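# Fill the right-hand scoop with dry food from the pouch

## Task

Use the scoop held by right_arm to take dry food out of the pouch. At the end, right_arm must still be holding the scoop level and raised above the table. It must be well away from both the pouch and the table surface, in contact with no bowl, and more than half filled with food that has stopped moving. The pouch must end up standing upright with all remaining food inside it. Keep spillage to a minimum; food that leaves the table only counts as spill. Food squeezed between the two fingers of a gripper, with nothing else between them, must not go into the scoop; more than a stray piece of it voids the whole attempt. Apart from the required scoop hold, nothing may count as done if only the robot is keeping it in place. Once the scene has settled after you finish, neither arm, hands included, may touch any movable object other than the scoop, the pouch or the pouch's film during the final second.

## Robot and tools

Robot: two arms, left_arm and right_arm, each with a two-finger gripper. The right gripper starts holding the scoop. The pouch must be opened or tipped so food lands in the scoop, then set back upright.

Frame: all poses are in one shared scene frame. The origin sits on the table top midway between the arms. +x points out over the table, +z points up, and left_arm is on the +y side. The arm names do not match image left/right. Positions are in metres. Orientations are quaternions written w first (qw, qx, qy, qz). A gripper's fingers point along its own +z axis and close along its own y axis. The reported end_effector_position is the point between the finger pads, roughly 1 cm behind the fingertips. Reported positions can be slightly wrong, more so at long reach.

Row layout, used by both motion tools: 16 numbers in one flat list covering both arms, even when one arm is idle. The order is left_arm x, y, z, qw, qx, qy, qz, opening, then right_arm with the same 8. x, y, z and the quaternion are an absolute target pose for that gripper in the scene frame, not an offset. Opening ranges from -1 (closed) to +1 (fully open, 0.094 m). To keep an arm still, resend exactly the pose from the last result before it stopped, plus its intended opening. To keep an orientation, repeat the same quaternion every row rather than copying a drifted reported one.

execute_actions(actions): actions is a list of up to 15 actions. Each action is a list of up to 15 rows, and each row lasts one control step (1/30 s). A short action repeats its last row until 15 steps have passed. An empty list just returns state and images. Any target more than 0.6 m from that gripper's current position, along any of the gripper's own axes, makes the action refused for both arms. If the first action fails this check or anything is malformed, nothing runs. At each step the command is clipped to within 70 mm and 16 degrees of the measured pose. Far targets therefore need several actions, and the arm only goes as far as its last clipped pose. Position is favoured over orientation when both cannot be met. Joint friction can leave the gripper up to about 31 mm short, so very small commands may not move it at all.

move(target, speed, blocking): target is one 16-number row of absolute poses. Each gripper travels in a straight line toward its pose, and both paths finish together in 0.5 to 10 s. speed is the path top speed in m/s, from 0.002 to 0.5, default 0.25. Turning is capped at twice that value in rad/s. The gripper opening is applied when the move starts. Moves do not avoid obstacles or the other arm, and the gripper may lag, stray or overshoot the speed near a straight arm. Faster moves and targets set deeper past a contact give harder impacts. blocking=false returns after 0.5 s while the arm keeps moving. Until a result shows the move has ended, use wait or stop before any new motion. The result adds a move: line with the ending (done, off_target, moving, held, fault) and limits (paced means the pose was clipped, held means a check blocked steps). It also gives each gripper's distance from its target.

wait(seconds): 0 to 10. Arms hold their last command, and any running move continues.
stop(): brakes a running move. Braking needs room, and the fingers keep moving.
zoom_image(camera, region): region [x0, y0, x1, y1] in pixels, at most 504x504, with (0,0) at the top-left. Cameras are cam_head_left, cam_head_right, cam_high, cam_left_wrist and cam_right_wrist, all 504x504. The wrist cameras are fisheye.
finished_scene(scene): ends the scene and cannot be undone. Call it only when the result is stable.

Reading results: the state line gives each gripper's position and quaternion. Hand target lines show the pose each controller is currently steering toward. grip_measured is the finger opening on the command scale, and the last Joint positions value is the opening in metres. Readings may be off by about 1 mm. To hold something, command about 0.03 below grip_measured; use less for a gentler grip. A pose unreachable line means the clearance check altered or blocked that arm. FAULT or OVER-TEMPERATURE FAULT lines mean the arm stopped. Joint torques are noisy and offset, so treat them as rough hints. Holding loads heats motors: MOTOR HOT appears at 75 °C, 90 °C pauses that arm, and at 100 °C it goes limp and falls. Joint ranges in rad: waist -2.618 to 3.054, shoulder 0 to 3.142, elbow 0 to 3.142, wrist pitch -1.571 to 1.571, wrist yaw -1.571 to 1.571, wrist roll -2.094 to 2.094.

Avoid: knocking rigid objects off the table, dropping the scoop, slamming or pressing hard, and letting the arms collide or push on each other. Do not let food pinched in fingers fall into the scoop. Keep the pouch upright at the end. Finish with both hands clear of every movable object except the scoop, pouch and film. A loose object may occasionally be nudged by an outside push.

Each tool is called after "Call:" as name([rows], argument=value, ...), one row to a line, values as JSON.

## Session

Call:
execute_actions(actions=[])

Scene clock: 0.00 s.
left_arm: end_effector_position=(+0.3459, +0.3090, +0.4099) grip_measured=+1.000 end_effector_quat_wxyz=(+0.713, -0.025, +0.700, +0.027) | right_arm: end_effector_position=(+0.2790, -0.1656, +0.2817) grip_measured=-0.581 end_effector_quat_wxyz=(+0.774, -0.150, +0.584, +0.192)
Joint positions: left_arm=[ 0.007  1.035  1.055 -0.002  0.003  0.002  0.094] | right_arm=[ 0.654  0.972  0.25   0.997 -0.016 -0.004  0.02 ]
Joint velocities: left_arm=[ 0.017 -0.007 -0.017 -0.037 -0.037  0.022  0.   ] | right_arm=[-0.002 -0.017 -0.007 -0.022 -0.007 -0.022  0.   ]
Joint torques (N m, as the arm reports them, + toward a larger angle): no reading
Motor temperatures (°C, as the motors report them): left_arm=[22 22 22 22 21 23] | right_arm=[25 25 25 24 22 22]
Hand target (left_arm): +0.346, +0.309, +0.410; +0.713, -0.025, +0.700, +0.027
Hand target (right_arm): +0.279, -0.166, +0.282; +0.774, -0.150, +0.584, +0.192

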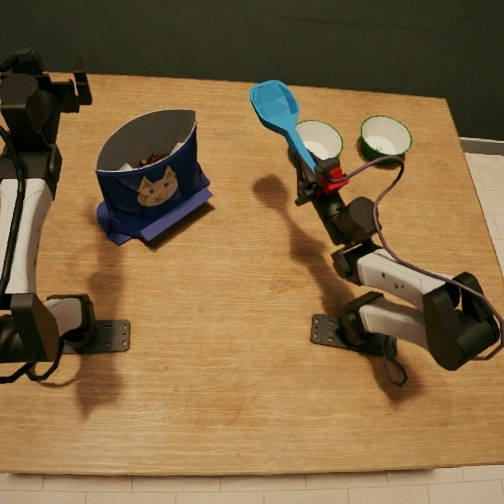

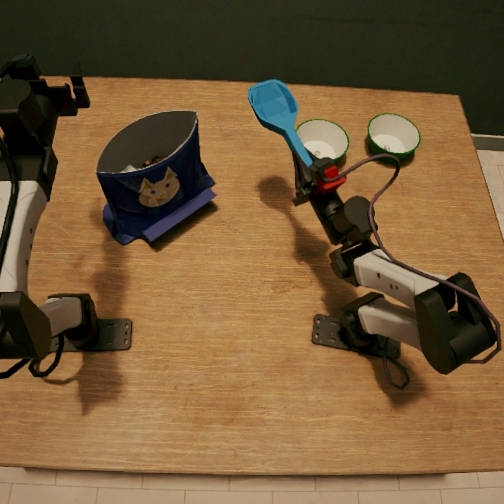

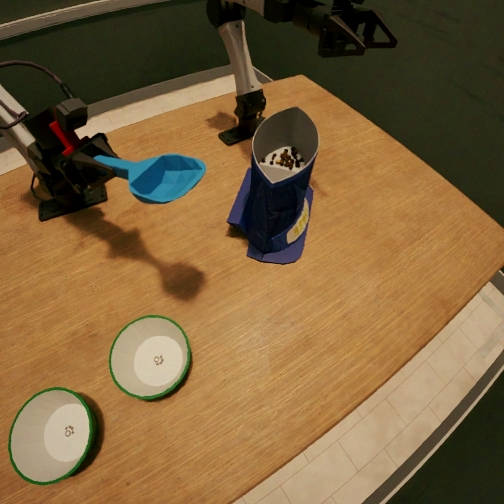

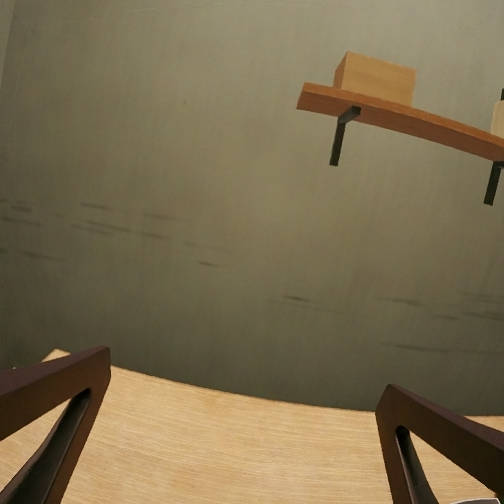

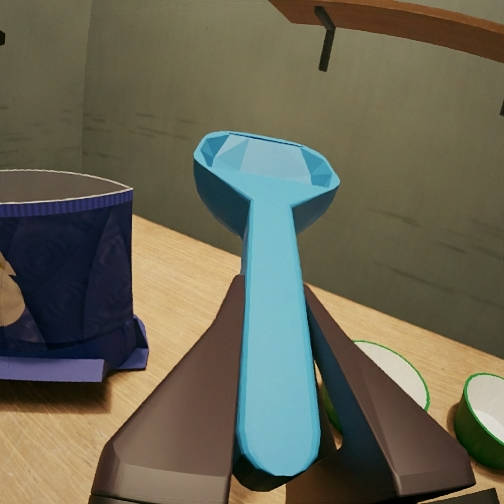

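Call:
move(target=[0.25,0.17,0.40,0.17,0,0.985,0,1,0.279,-0.166,0.282,0.774,-0.15,0.584,0.192,-0.63])

Call:
zoom_image(camera="cam_high", region=[80,60,360,300])

Scene clock: 12.83 s.
left_arm: end_effector_position=(+0.2571, +0.1717, +0.4045) grip_measured=+1.000 end_effector_quat_wxyz=(+0.363, +0.011, +0.929, -0.067) | right_arm: end_effector_position=(+0.2790, -0.1656, +0.2817) grip_measured=-0.581 end_effector_quat_wxyz=(+0.774, -0.150, +0.584, +0.192)
Joint positions: left_arm=[-0.541  1.486  2.214 -1.562 -0.19  -0.376  0.094] | right_arm=[ 0.654  0.972  0.25   0.997 -0.016 -0.004  0.02 ]
Joint velocities: left_arm=[-0.022  0.002  0.017 -0.007  0.007  0.007  0.   ] | right_arm=[-0.022 -0.002 -0.012 -0.066  0.007  0.007 -0.   ]
Joint torques (N m, as the arm reports them, + toward a larger angle): left_arm=[-0.6  -5.99  3.45  1.77 -0.04 -0.16] | right_arm=[-0.11 -2.37  8.66  1.86 -0.04  0.03]
Motor temperatures (°C, as the motors report them): left_arm=[22 23 24 26 21 23] | right_arm=[25 25 27 28 22 22]
Hand target (left_arm): +0.251, +0.171, +0.399; +0.350, +0.013, +0.934, -0.070
Hand target (right_arm): +0.279, -0.166, +0.282; +0.774, -0.150, +0.584, +0.192
Off the commanded pose (left_arm): 0.009 m, 24 deg; orientation clipped at the last step of the last action.
Off the commanded pose (right_arm): 0.001 m, 0 deg.
joint sent to its limit (left arm) — the command would take joint 4 (wrist pitch) past its lower limit, so that joint was sent only as far as its limit.
move: off_target (left_arm); limits=paced

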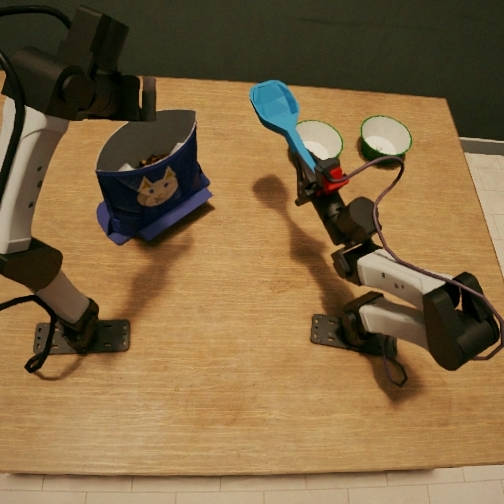

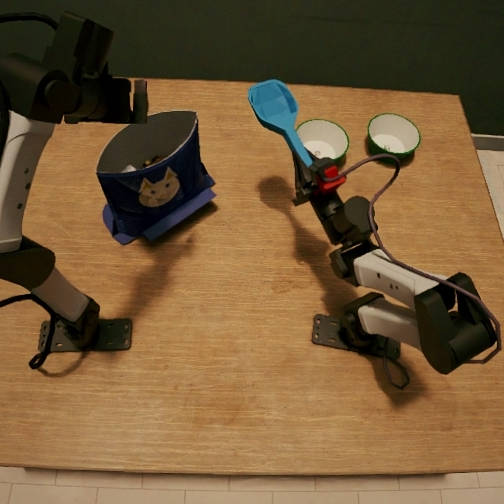

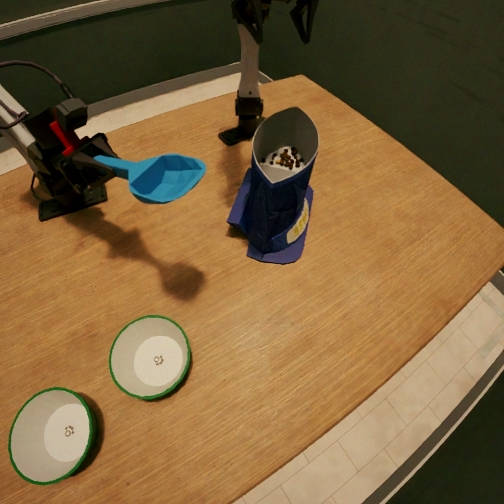

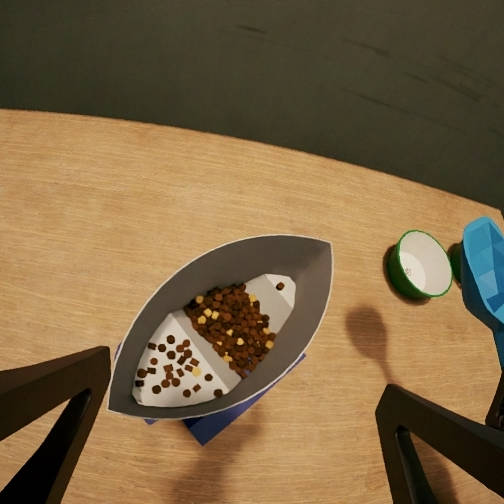

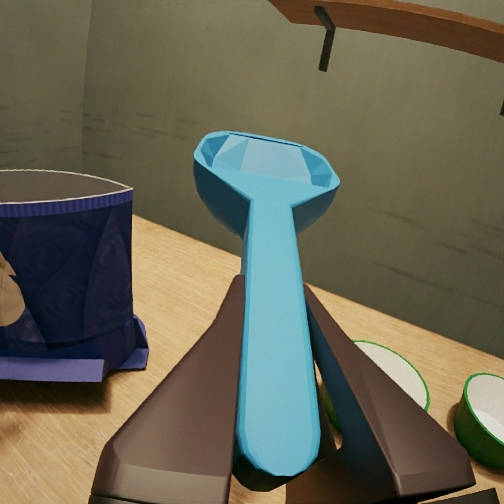

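Region (80, 60, 360, 300) of cam_high's 504x504 image, scaled by 1.800, with more detail than that image has; it fills the top 432 rows of this view, and the rest is white.

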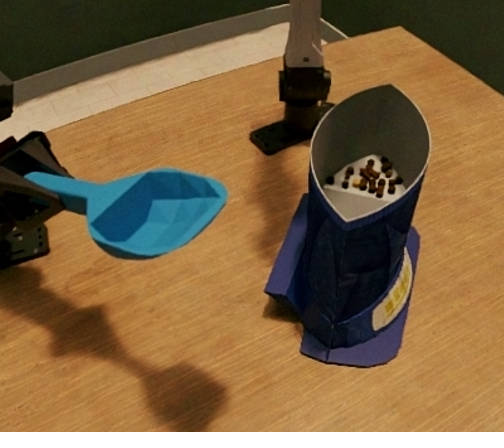

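Call:
move(target=[0.18,0.34,0.30,0.444,0.4,0.768,-0.231,1,0.279,-0.166,0.282,0.774,-0.15,0.584,0.192,-0.63])

Call:
move(target=[0.19,0.33,0.17,0.444,0.4,0.768,-0.231,1,0.279,-0.166,0.282,0.774,-0.15,0.584,0.192,-0.63])

Scene clock: 27.00 s.
left_arm: end_effector_position=(+0.1862, +0.3386, +0.3020) grip_measured=+1.000 end_effector_quat_wxyz=(+0.484, +0.313, +0.816, -0.041) | right_arm: end_effector_position=(+0.2790, -0.1656, +0.2817) grip_measured=-0.581 end_effector_quat_wxyz=(+0.774, -0.150, +0.584, +0.192)
Joint positions: left_arm=[ 0.902  1.118  1.346 -1.564  0.996  1.574  0.094] | right_arm=[ 0.654  0.972  0.25   0.997 -0.016 -0.004  0.02 ]
Joint velocities: left_arm=[ 0.007 -0.002  0.017 -0.007 -0.022 -0.095  0.   ] | right_arm=[-0.002  0.017  0.002 -0.007  0.095 -0.051 -0.   ]
Joint torques (N m, as the arm reports them, + toward a larger angle): left_arm=[ 0.04 -3.54  4.68  0.6   0.52 -0.02] | right_arm=[-0.07 -2.42  8.68  1.85 -0.04  0.04]
Motor temperatures (°C, as the motors report them): left_arm=[22 24 24 26 21 23] | right_arm=[25 25 29 30 22 22]
Hand target (left_arm): +0.183, +0.335, +0.299; +0.483, +0.311, +0.818, -0.043
Hand target (right_arm): +0.279, -0.166, +0.282; +0.774, -0.150, +0.584, +0.192
Off the commanded pose (left_arm): 0.007 m, 25 deg; orientation clipped at the last step of the last action.
Off the commanded pose (right_arm): 0.001 m, 0 deg.
joint sent to its limit (left arm) — the command would take joint 4 (wrist pitch) past its lower limit, so that joint was sent only as far as its limit.
move: off_target (left_arm); limits=paced

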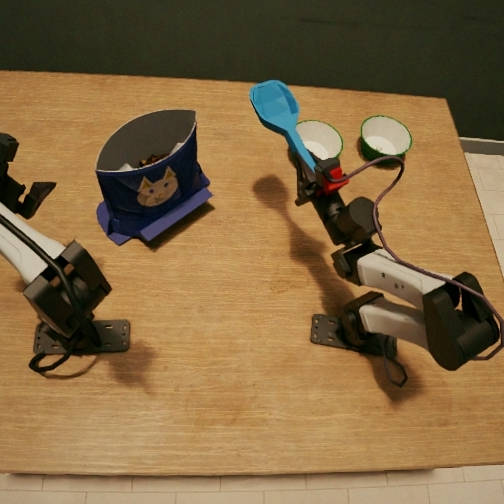

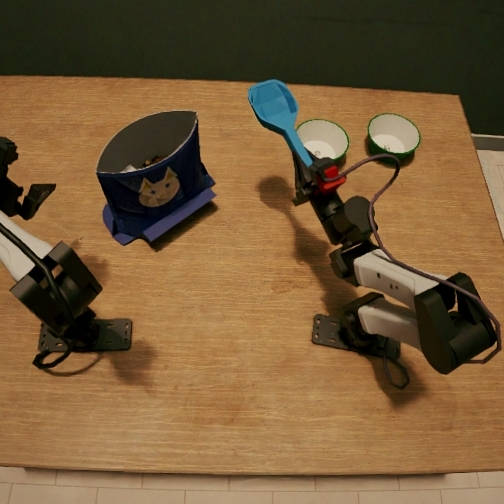

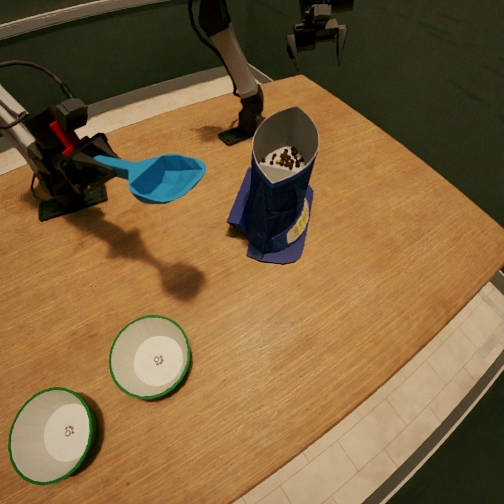

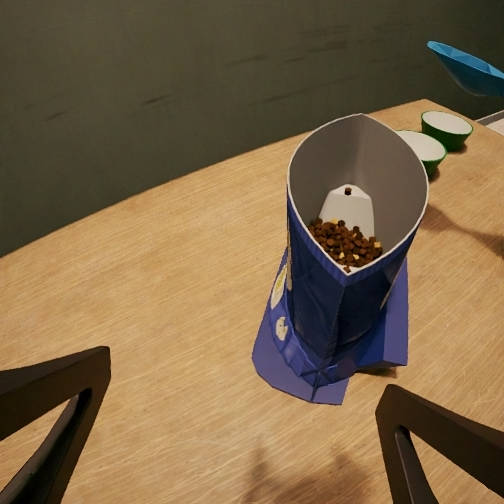

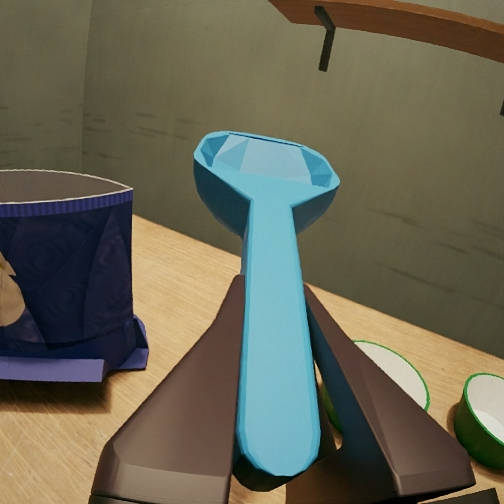

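Scene clock: 28.47 s.
left_arm: end_effector_position=(+0.1941, +0.3365, +0.1771) grip_measured=+1.000 end_effector_quat_wxyz=(+0.449, +0.394, +0.773, -0.212) | right_arm: end_effector_position=(+0.2790, -0.1656, +0.2817) grip_measured=-0.581 end_effector_quat_wxyz=(+0.774, -0.150, +0.584, +0.192)
Joint positions: left_arm=[ 0.852  1.49   1.071 -1.568  0.985  2.089  0.094] | right_arm=[ 0.654  0.972  0.25   0.997 -0.016 -0.004  0.02 ]
Joint velocities: left_arm=[-0.002  0.007  0.012 -0.037  0.037  0.037  0.   ] | right_arm=[-0.002 -0.002 -0.002  0.022 -0.066 -0.022 -0.   ]
Joint torques (N m, as the arm reports them, + toward a larger angle): left_arm=[-1.24 -4.6   4.44 -0.68  0.39 -0.01] | right_arm=[-0.11 -2.45  8.67  1.85 -0.05  0.03]
Motor temperatures (°C, as the motors report them): left_arm=[22 24 24 26 21 23] | right_arm=[25 25 29 30 22 22]
Hand target (left_arm): +0.191, +0.332, +0.171; +0.441, +0.396, +0.773, -0.227
Hand target (right_arm): +0.279, -0.166, +0.282; +0.774, -0.150, +0.584, +0.192
Off the commanded pose (left_arm): 0.010 m, 2 deg.
Off the commanded pose (right_arm): 0.001 m, 0 deg.
joint sent to its limit (left arm) — the command would take joint 6 (wrist roll) past its upper limit, so that joint was sent only as far as its limit.
move: done

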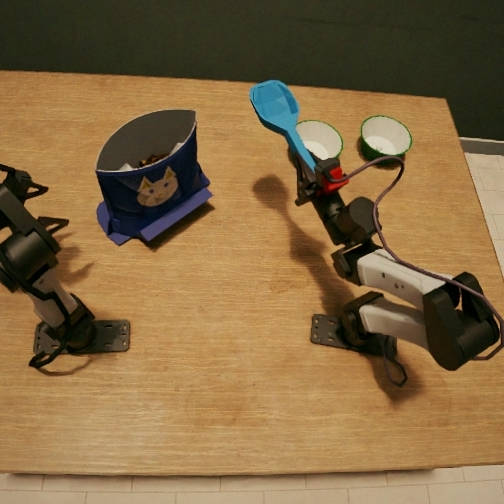

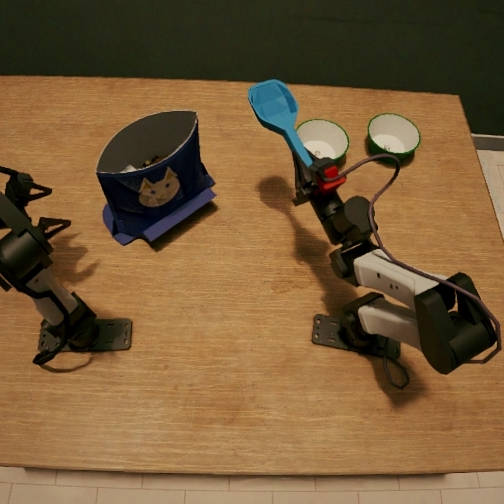

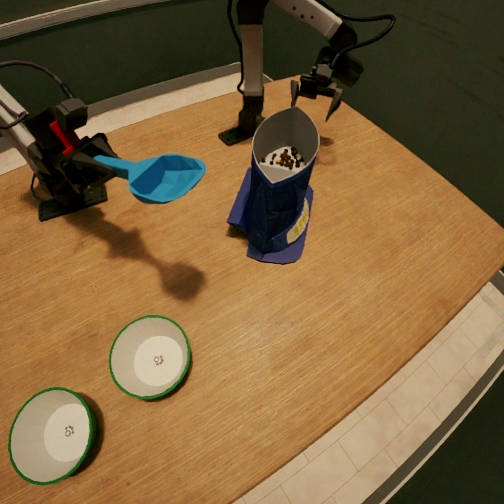

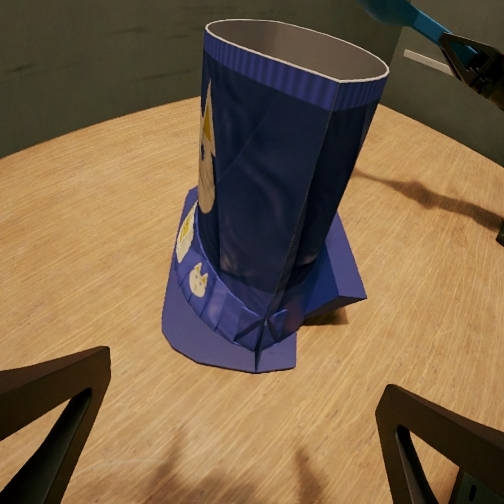

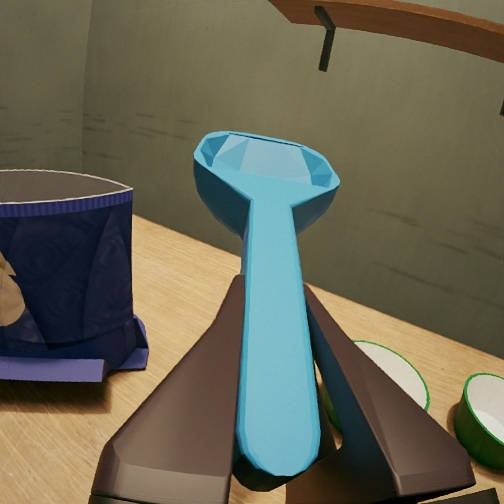

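Call:
move(target=[0.25,0.30,0.29,0.17,0,0.985,0,0.3,0.279,-0.166,0.282,0.774,-0.15,0.584,0.192,-0.63])

Call:
move(target=[0.265,0.245,0.26,0.1,0,0.995,0,0.3,0.279,-0.166,0.282,0.774,-0.15,0.584,0.192,-0.63])

Scene clock: 35.83 s.
left_arm: end_effector_position=(+0.2462, +0.3015, +0.2909) grip_measured=+0.303 end_effector_quat_wxyz=(+0.191, +0.000, +0.982, -0.006) | right_arm: end_effector_position=(+0.2790, -0.1656, +0.2817) grip_measured=-0.581 end_effector_quat_wxyz=(+0.774, -0.150, +0.584, +0.192)
Joint positions: left_arm=[ 0.037  1.408  1.78  -1.562  0.05   0.096  0.061] | right_arm=[ 0.654  0.972  0.25   0.997 -0.016 -0.004  0.02 ]
Joint velocities: left_arm=[ 0.007 -0.002 -0.007 -0.037 -0.051 -0.051 -0.001] | right_arm=[-0.007  0.007 -0.022 -0.022  0.022 -0.022 -0.   ]
Joint torques (N m, as the arm reports them, + toward a larger angle): left_arm=[-1.13 -3.49  7.35  1.13 -0.11 -0.15] | right_arm=[-0.09 -2.39  8.69  1.85 -0.04  0.03]
Motor temperatures (°C, as the motors report them): left_arm=[22 24 25 25 21 23] | right_arm=[25 25 30 31 22 22]
Hand target (left_arm): +0.248, +0.300, +0.290; +0.182, +0.001, +0.983, -0.003
Hand target (right_arm): +0.279, -0.166, +0.282; +0.774, -0.150, +0.584, +0.192
Off the commanded pose (left_arm): 0.004 m, 2 deg.
Off the commanded pose (right_arm): 0.001 m, 0 deg.
joint sent to its limit (left arm) — the command would take joint 4 (wrist pitch) past its lower limit, so that joint was sent only as far as its limit.
move: done

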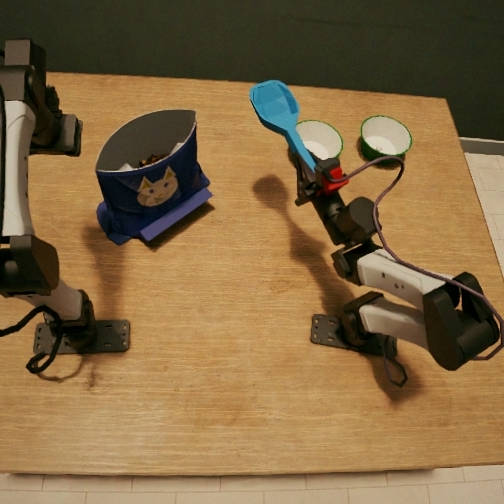

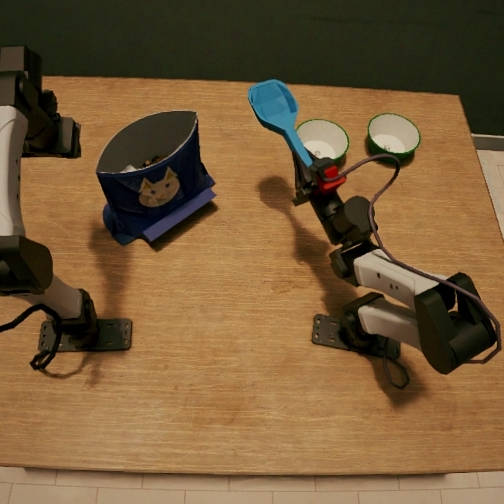

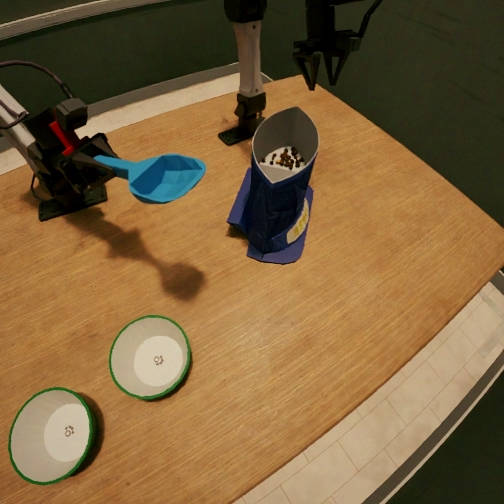

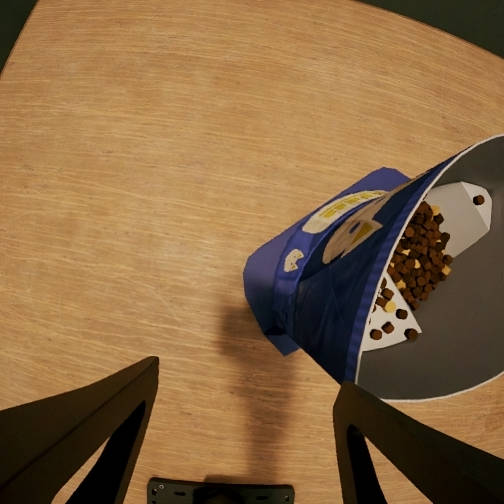

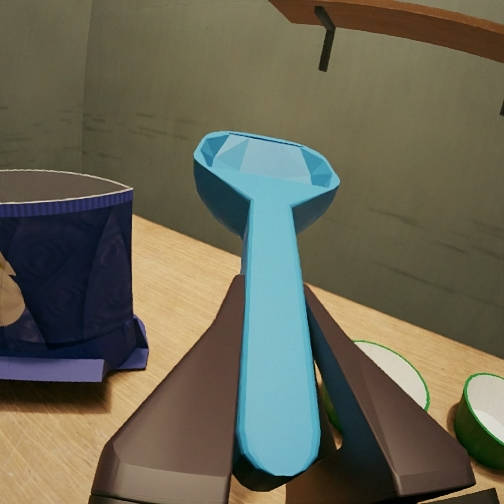

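Scene clock: 36.80 s.
left_arm: end_effector_position=(+0.2647, +0.2466, +0.2567) grip_measured=+0.303 end_effector_quat_wxyz=(+0.125, +0.000, +0.992, -0.009) | right_arm: end_effector_position=(+0.2790, -0.1656, +0.2817) grip_measured=-0.581 end_effector_quat_wxyz=(+0.774, -0.150, +0.584, +0.192)
Joint positions: left_arm=[-0.194  1.535  1.78  -1.565 -0.014 -0.123  0.061] | right_arm=[ 0.654  0.972  0.25   0.997 -0.016 -0.004  0.02 ]
Joint velocities: left_arm=[-0.002  0.002  0.012 -0.022 -0.022 -0.081  0.   ] | right_arm=[-0.002 -0.002 -0.002 -0.066 -0.081 -0.007  0.   ]
Joint torques (N m, as the arm reports them, + toward a larger angle): left_arm=[-0.84 -6.01  7.91  0.83 -0.16 -0.16] | right_arm=[-0.1  -2.42  8.69  1.86 -0.04  0.04]
Motor temperatures (°C, as the motors report them): left_arm=[22 24 25 25 21 23] | right_arm=[25 25 30 31 22 22]
Hand target (left_arm): +0.266, +0.246, +0.260; +0.126, -0.000, +0.992, -0.005
Hand target (right_arm): +0.279, -0.166, +0.282; +0.774, -0.150, +0.584, +0.192
Off the commanded pose (left_arm): 0.004 m, 3 deg.
Off the commanded pose (right_arm): 0.001 m, 0 deg.
joint sent to its limit (left arm) — the command would take joint 4 (wrist pitch) past its lower limit, so that joint was sent only as far as its limit.
move: off_target (left_arm)

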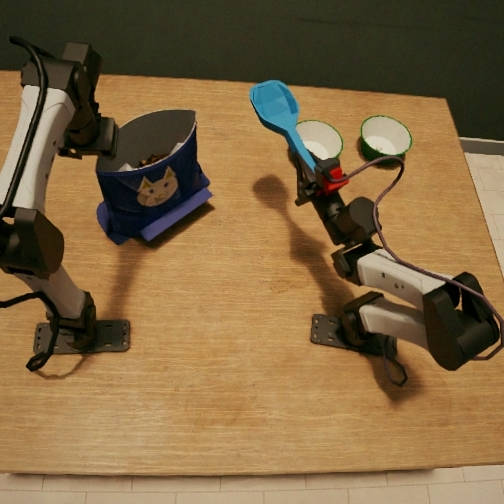

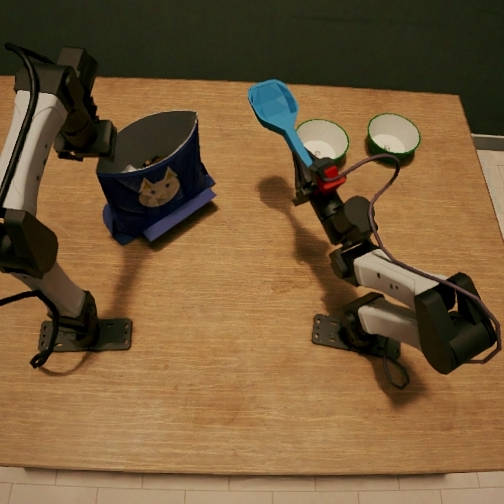

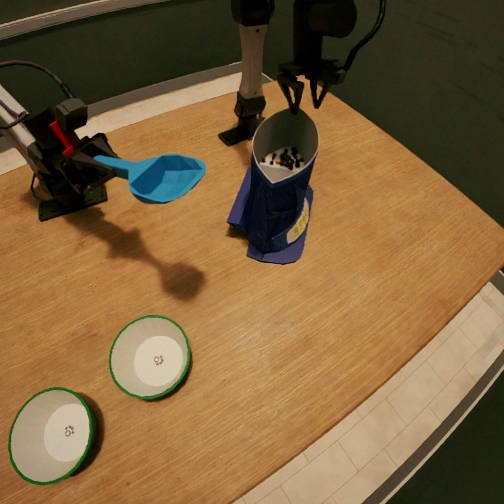

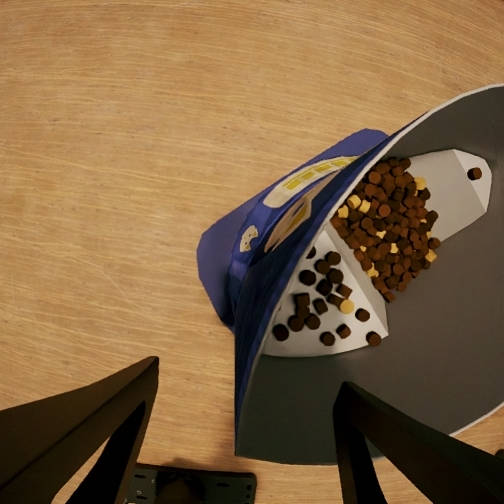

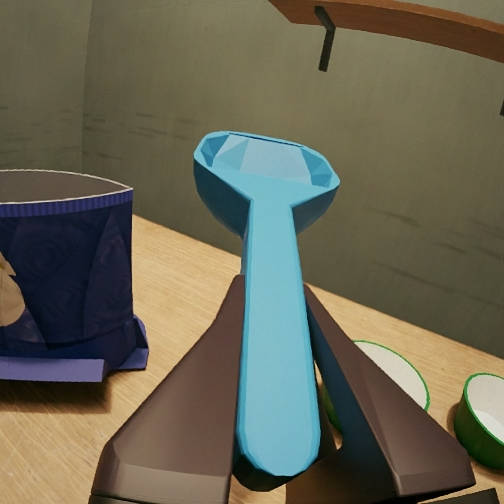

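Call:
move(target=[0.265,0.24,0.185,0.05,0.174,0.983,0,0.3,0.279,-0.166,0.282,0.774,-0.15,0.584,0.192,-0.63], speed=0.1)

Call:
move(target=[0.265,0.24,0.185,0.05,0.174,0.983,0,-1,0.25,-0.25,0.3,0.774,-0.15,0.584,0.192,-0.63])

Call:
move(target=[0.31,0.19,0.195,0.04,0.42,0.906,-0.015,-1,0.25,-0.25,0.3,0.774,-0.15,0.584,0.192,-0.63], speed=0.06)

Scene clock: 47.93 s.
left_arm: end_effector_position=(+0.2731, +0.2425, +0.2007) grip_measured=+0.303 end_effector_quat_wxyz=(+0.083, +0.161, +0.983, +0.001) | right_arm: end_effector_position=(+0.2790, -0.1656, +0.2817) grip_measured=-0.581 end_effector_quat_wxyz=(+0.774, -0.150, +0.584, +0.192)
Joint positions: left_arm=[-0.194  1.569  1.592 -1.429  0.004  0.199  0.061] | right_arm=[ 0.654  0.972  0.25   0.997 -0.016 -0.004  0.02 ]
Joint velocities: left_arm=[ 0.007 -0.002 -0.017  0.007 -0.022  0.022 -0.001] | right_arm=[ 0.012 -0.027  0.002  0.007 -0.066  0.022 -0.001]
Joint torques (N m, as the arm reports them, + toward a larger angle): left_arm=[-0.93 -5.7   4.53  0.62  0.02  0.01] | right_arm=[-0.09 -2.47  8.62  1.86 -0.05  0.04]
Motor temperatures (°C, as the motors report them): left_arm=[22 25 27 25 21 23] | right_arm=[25 25 31 32 22 22]
Hand target (left_arm): +0.266, +0.240, +0.186; +0.050, +0.174, +0.983, -0.000
Hand target (right_arm): +0.279, -0.166, +0.282; +0.774, -0.150, +0.584, +0.192
Off the commanded pose (left_arm): 0.018 m, 4 deg.
Off the commanded pose (right_arm): 0.001 m, 0 deg.
move: off_target (left_arm)

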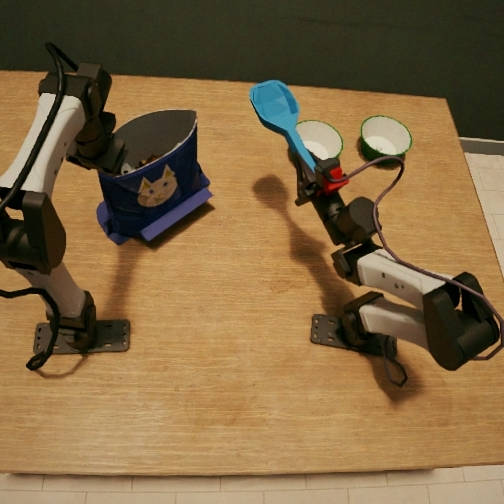

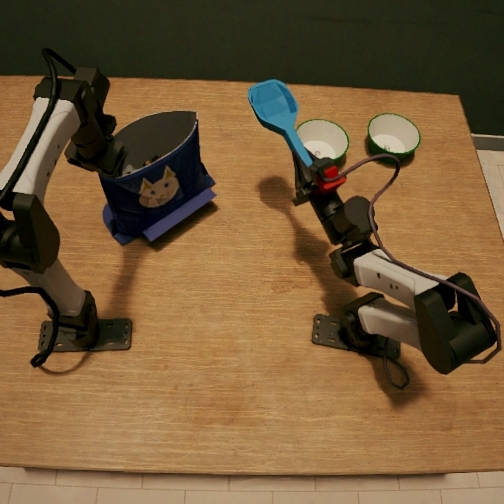

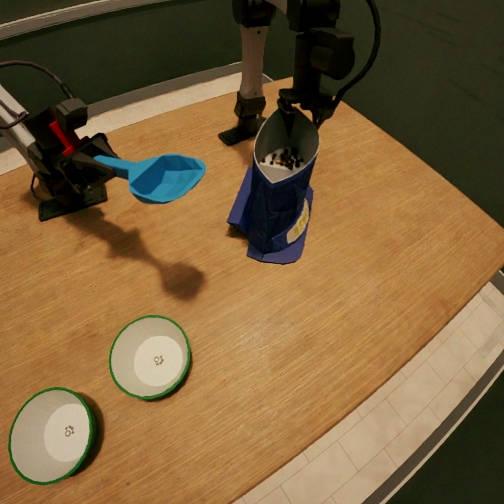

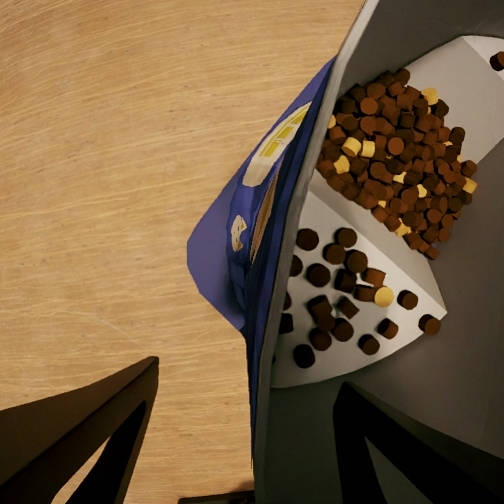

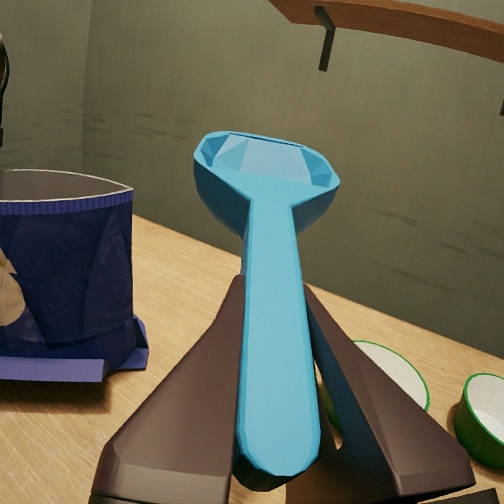

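Scene clock: 49.17 s.
left_arm: end_effector_position=(+0.2741, +0.2395, +0.2010) grip_measured=-0.970 end_effector_quat_wxyz=(+0.086, +0.164, +0.983, -0.005) | right_arm: end_effector_position=(+0.2495, -0.2491, +0.2919) grip_measured=-0.581 end_effector_quat_wxyz=(+0.769, -0.150, +0.591, +0.191)
Joint positions: left_arm=[-0.197  1.569  1.592 -1.423  0.015  0.2    0.001] | right_arm=[ 0.115  0.557  0.209  0.65  -0.533  0.153  0.02 ]
Joint velocities: left_arm=[-0.007 -0.007 -0.022 -0.081  0.051 -0.037  0.   ] | right_arm=[-0.007  0.007 -0.012 -0.051 -0.066 -0.037  0.001]
Joint torques (N m, as the arm reports them, + toward a larger angle): left_arm=[-1.09 -5.89  4.23  0.57 -0.11  0.03] | right_arm=[-0.77 -0.69 10.73  1.69 -0.01  0.06]
Motor temperatures (°C, as the motors report them): left_arm=[22 25 27 25 21 23] | right_arm=[25 25 31 32 22 22]
Hand target (left_arm): +0.265, +0.240, +0.186; +0.050, +0.174, +0.983, -0.000
Hand target (right_arm): +0.248, -0.250, +0.300; +0.773, -0.152, +0.585, +0.191
Off the commanded pose (left_arm): 0.018 m, 4 deg.
Off the commanded pose (right_arm): 0.008 m, 1 deg.
move: off_target (left_arm)

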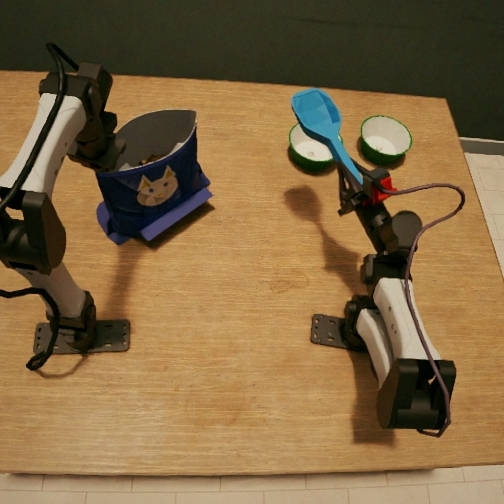

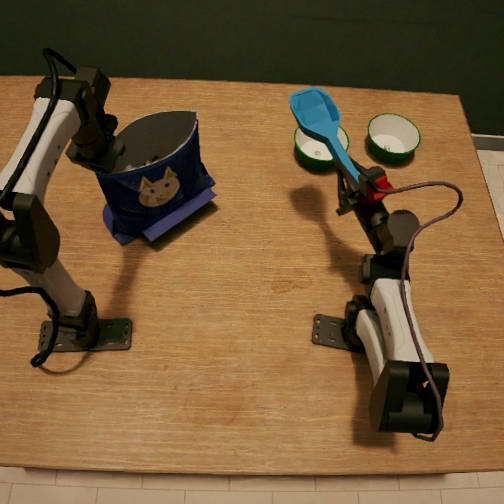

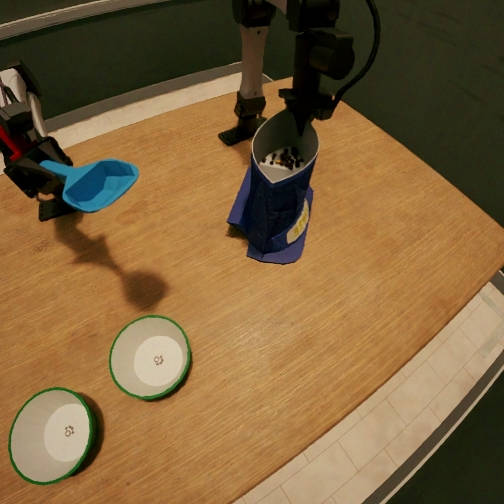

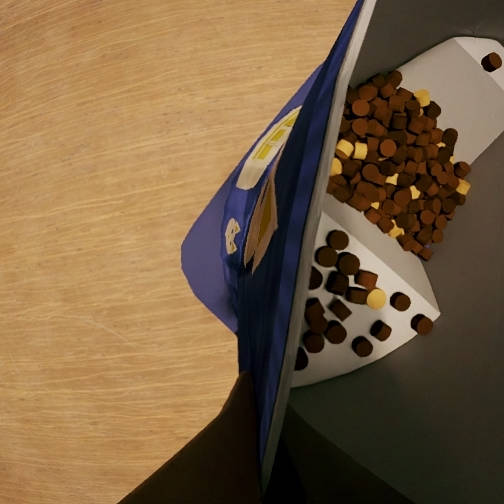

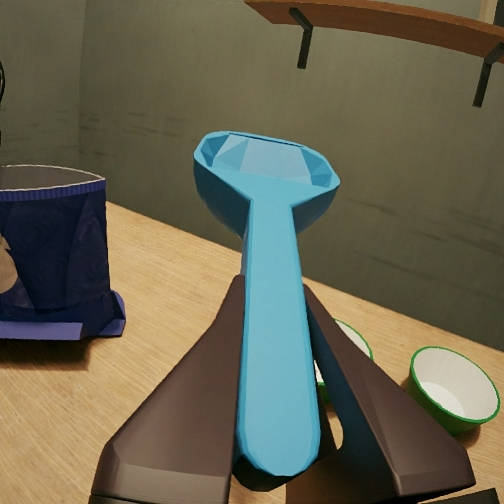

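Scene clock: 54.00 s.
left_arm: end_effector_position=(+0.3009, +0.2115, +0.1964) grip_measured=-0.970 end_effector_quat_wxyz=(+0.021, +0.402, +0.915, +0.010) | right_arm: end_effector_position=(+0.2495, -0.2491, +0.2919) grip_measured=-0.581 end_effector_quat_wxyz=(+0.769, -0.149, +0.591, +0.193)
Joint positions: left_arm=[-0.283  1.813  1.863 -1.575 -0.012  0.613  0.001] | right_arm=[ 0.115  0.557  0.209  0.65  -0.533  0.156  0.02 ]
Joint velocities: left_arm=[ 0.002 -0.007  0.012 -0.037  0.022  0.007  0.001] | right_arm=[-0.007 -0.007 -0.012  0.037  0.037 -0.051  0.   ]
Joint torques (N m, as the arm reports them, + toward a larger angle): left_arm=[-2.02 -7.9   8.49  0.79  0.54  0.03] | right_arm=[-0.5   0.83 10.71  1.89  0.02  0.08]
Motor temperatures (°C, as the motors report them): left_arm=[22 25 27 25 21 23] | right_arm=[25 25 32 32 22 22]
Hand target (left_arm): +0.309, +0.191, +0.196; +0.040, +0.420, +0.906, -0.015
Hand target (right_arm): +0.250, -0.250, +0.300; +0.774, -0.150, +0.584, +0.192
Off the commanded pose (left_arm): 0.023 m, 4 deg.
Off the commanded pose (right_arm): 0.008 m, 1 deg.
move: off_target (left_arm)

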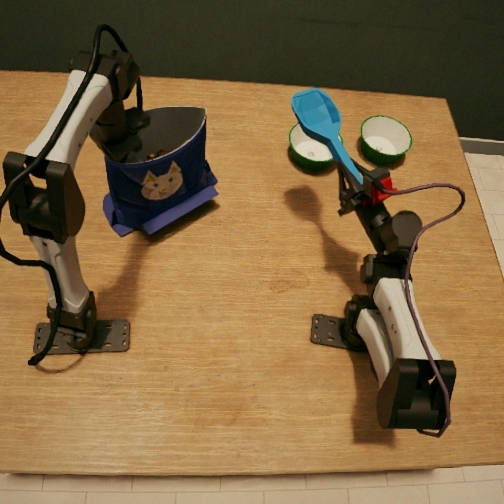

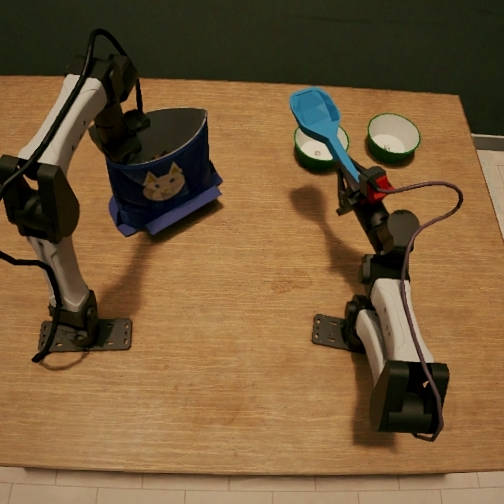

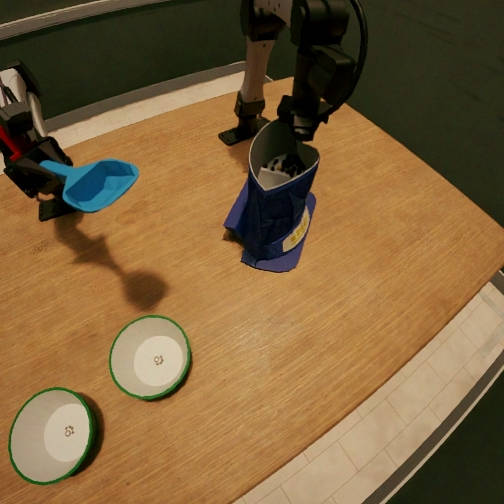

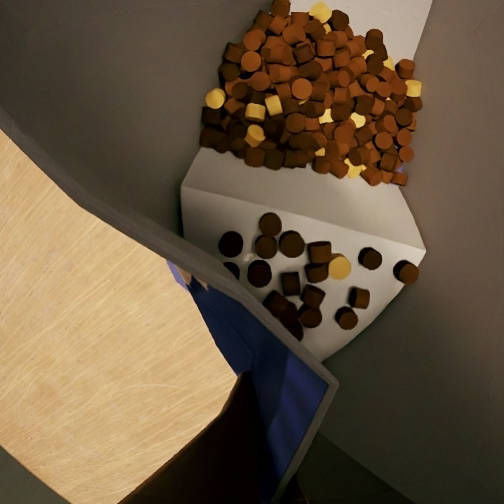

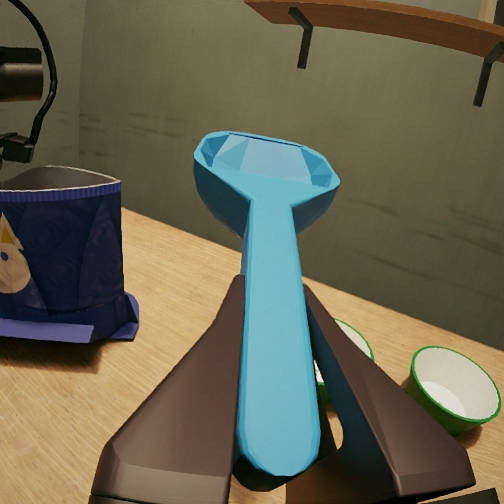

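Flexible film. Lift this end slightly and swing it in +x.

Call:
move(target=[0.40,0.21,0.225,0.08,0.5,0.86,-0.03,-1,0.25,-0.25,0.3,0.774,-0.15,0.584,0.192,-0.63], speed=0.05)

Scene clock: 64.37 s.
left_arm: end_effector_position=(+0.3962, +0.2218, +0.2057) grip_measured=-0.970 end_effector_quat_wxyz=(+0.096, +0.490, +0.866, +0.012) | right_arm: end_effector_position=(+0.2495, -0.2491, +0.2919) grip_measured=-0.581 end_effector_quat_wxyz=(+0.769, -0.149, +0.591, +0.193)
Joint positions: left_arm=[-0.186  2.101  2.293 -1.576  0.052  0.908  0.001] | right_arm=[ 0.115  0.557  0.209  0.65  -0.533  0.156  0.02 ]
Joint velocities: left_arm=[-0.007 -0.012 -0.002  0.066  0.051  0.095 -0.   ] | right_arm=[ 0.022 -0.007  0.007  0.022  0.051 -0.037  0.001]
Joint torques (N m, as the arm reports them, + toward a larger angle): left_arm=[ -0.2  -13.79   9.4    0.78   0.71   0.02] | right_arm=[-0.51  0.84 10.71  1.88  0.01  0.07]
Motor temperatures (°C, as the motors report them): left_arm=[22 27 29 24 21 23] | right_arm=[25 25 33 33 22 22]
Hand target (left_arm): +0.399, +0.211, +0.225; +0.136, +0.497, +0.857, -0.005
Hand target (right_arm): +0.250, -0.250, +0.300; +0.774, -0.150, +0.584, +0.192
Off the commanded pose (left_arm): 0.023 m, 5 deg.
Off the commanded pose (right_arm): 0.008 m, 1 deg.
joint sent to its limit (left arm) — the command would take joint 4 (wrist pitch) past its lower limit, so that joint was sent only as far as its limit.
move: off_target (left_arm)

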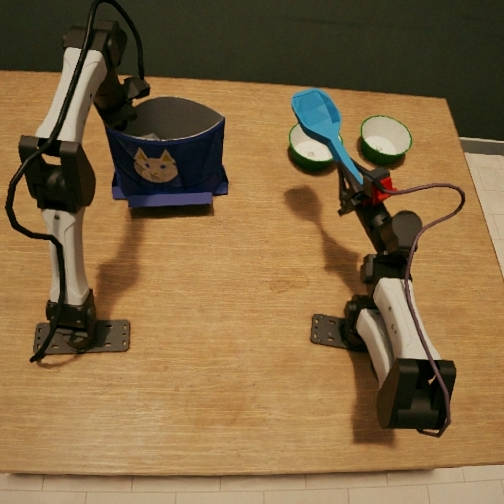

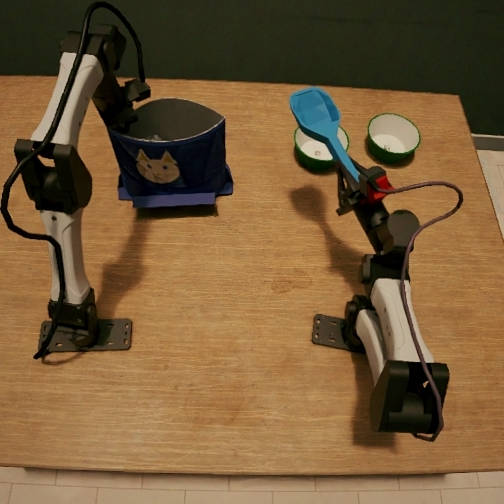

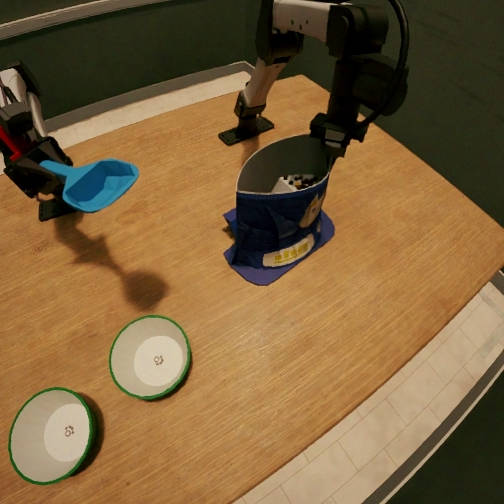

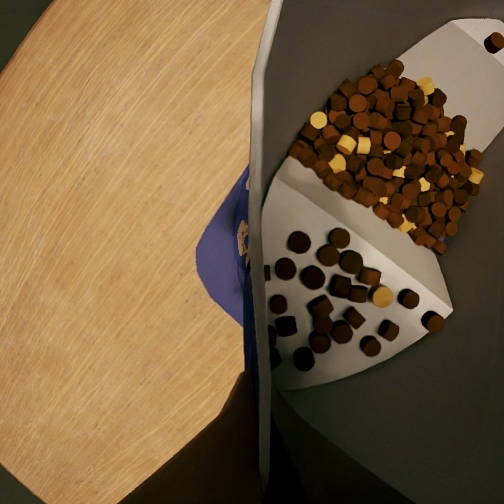

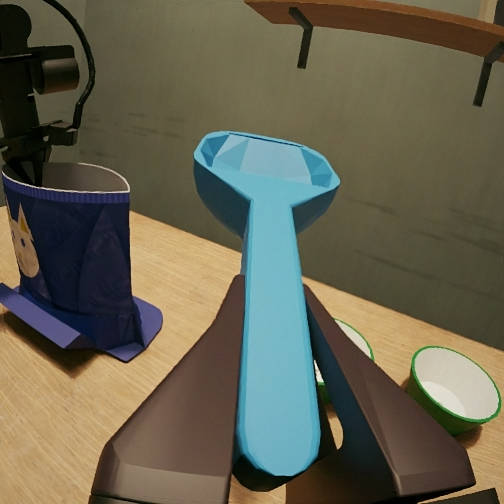

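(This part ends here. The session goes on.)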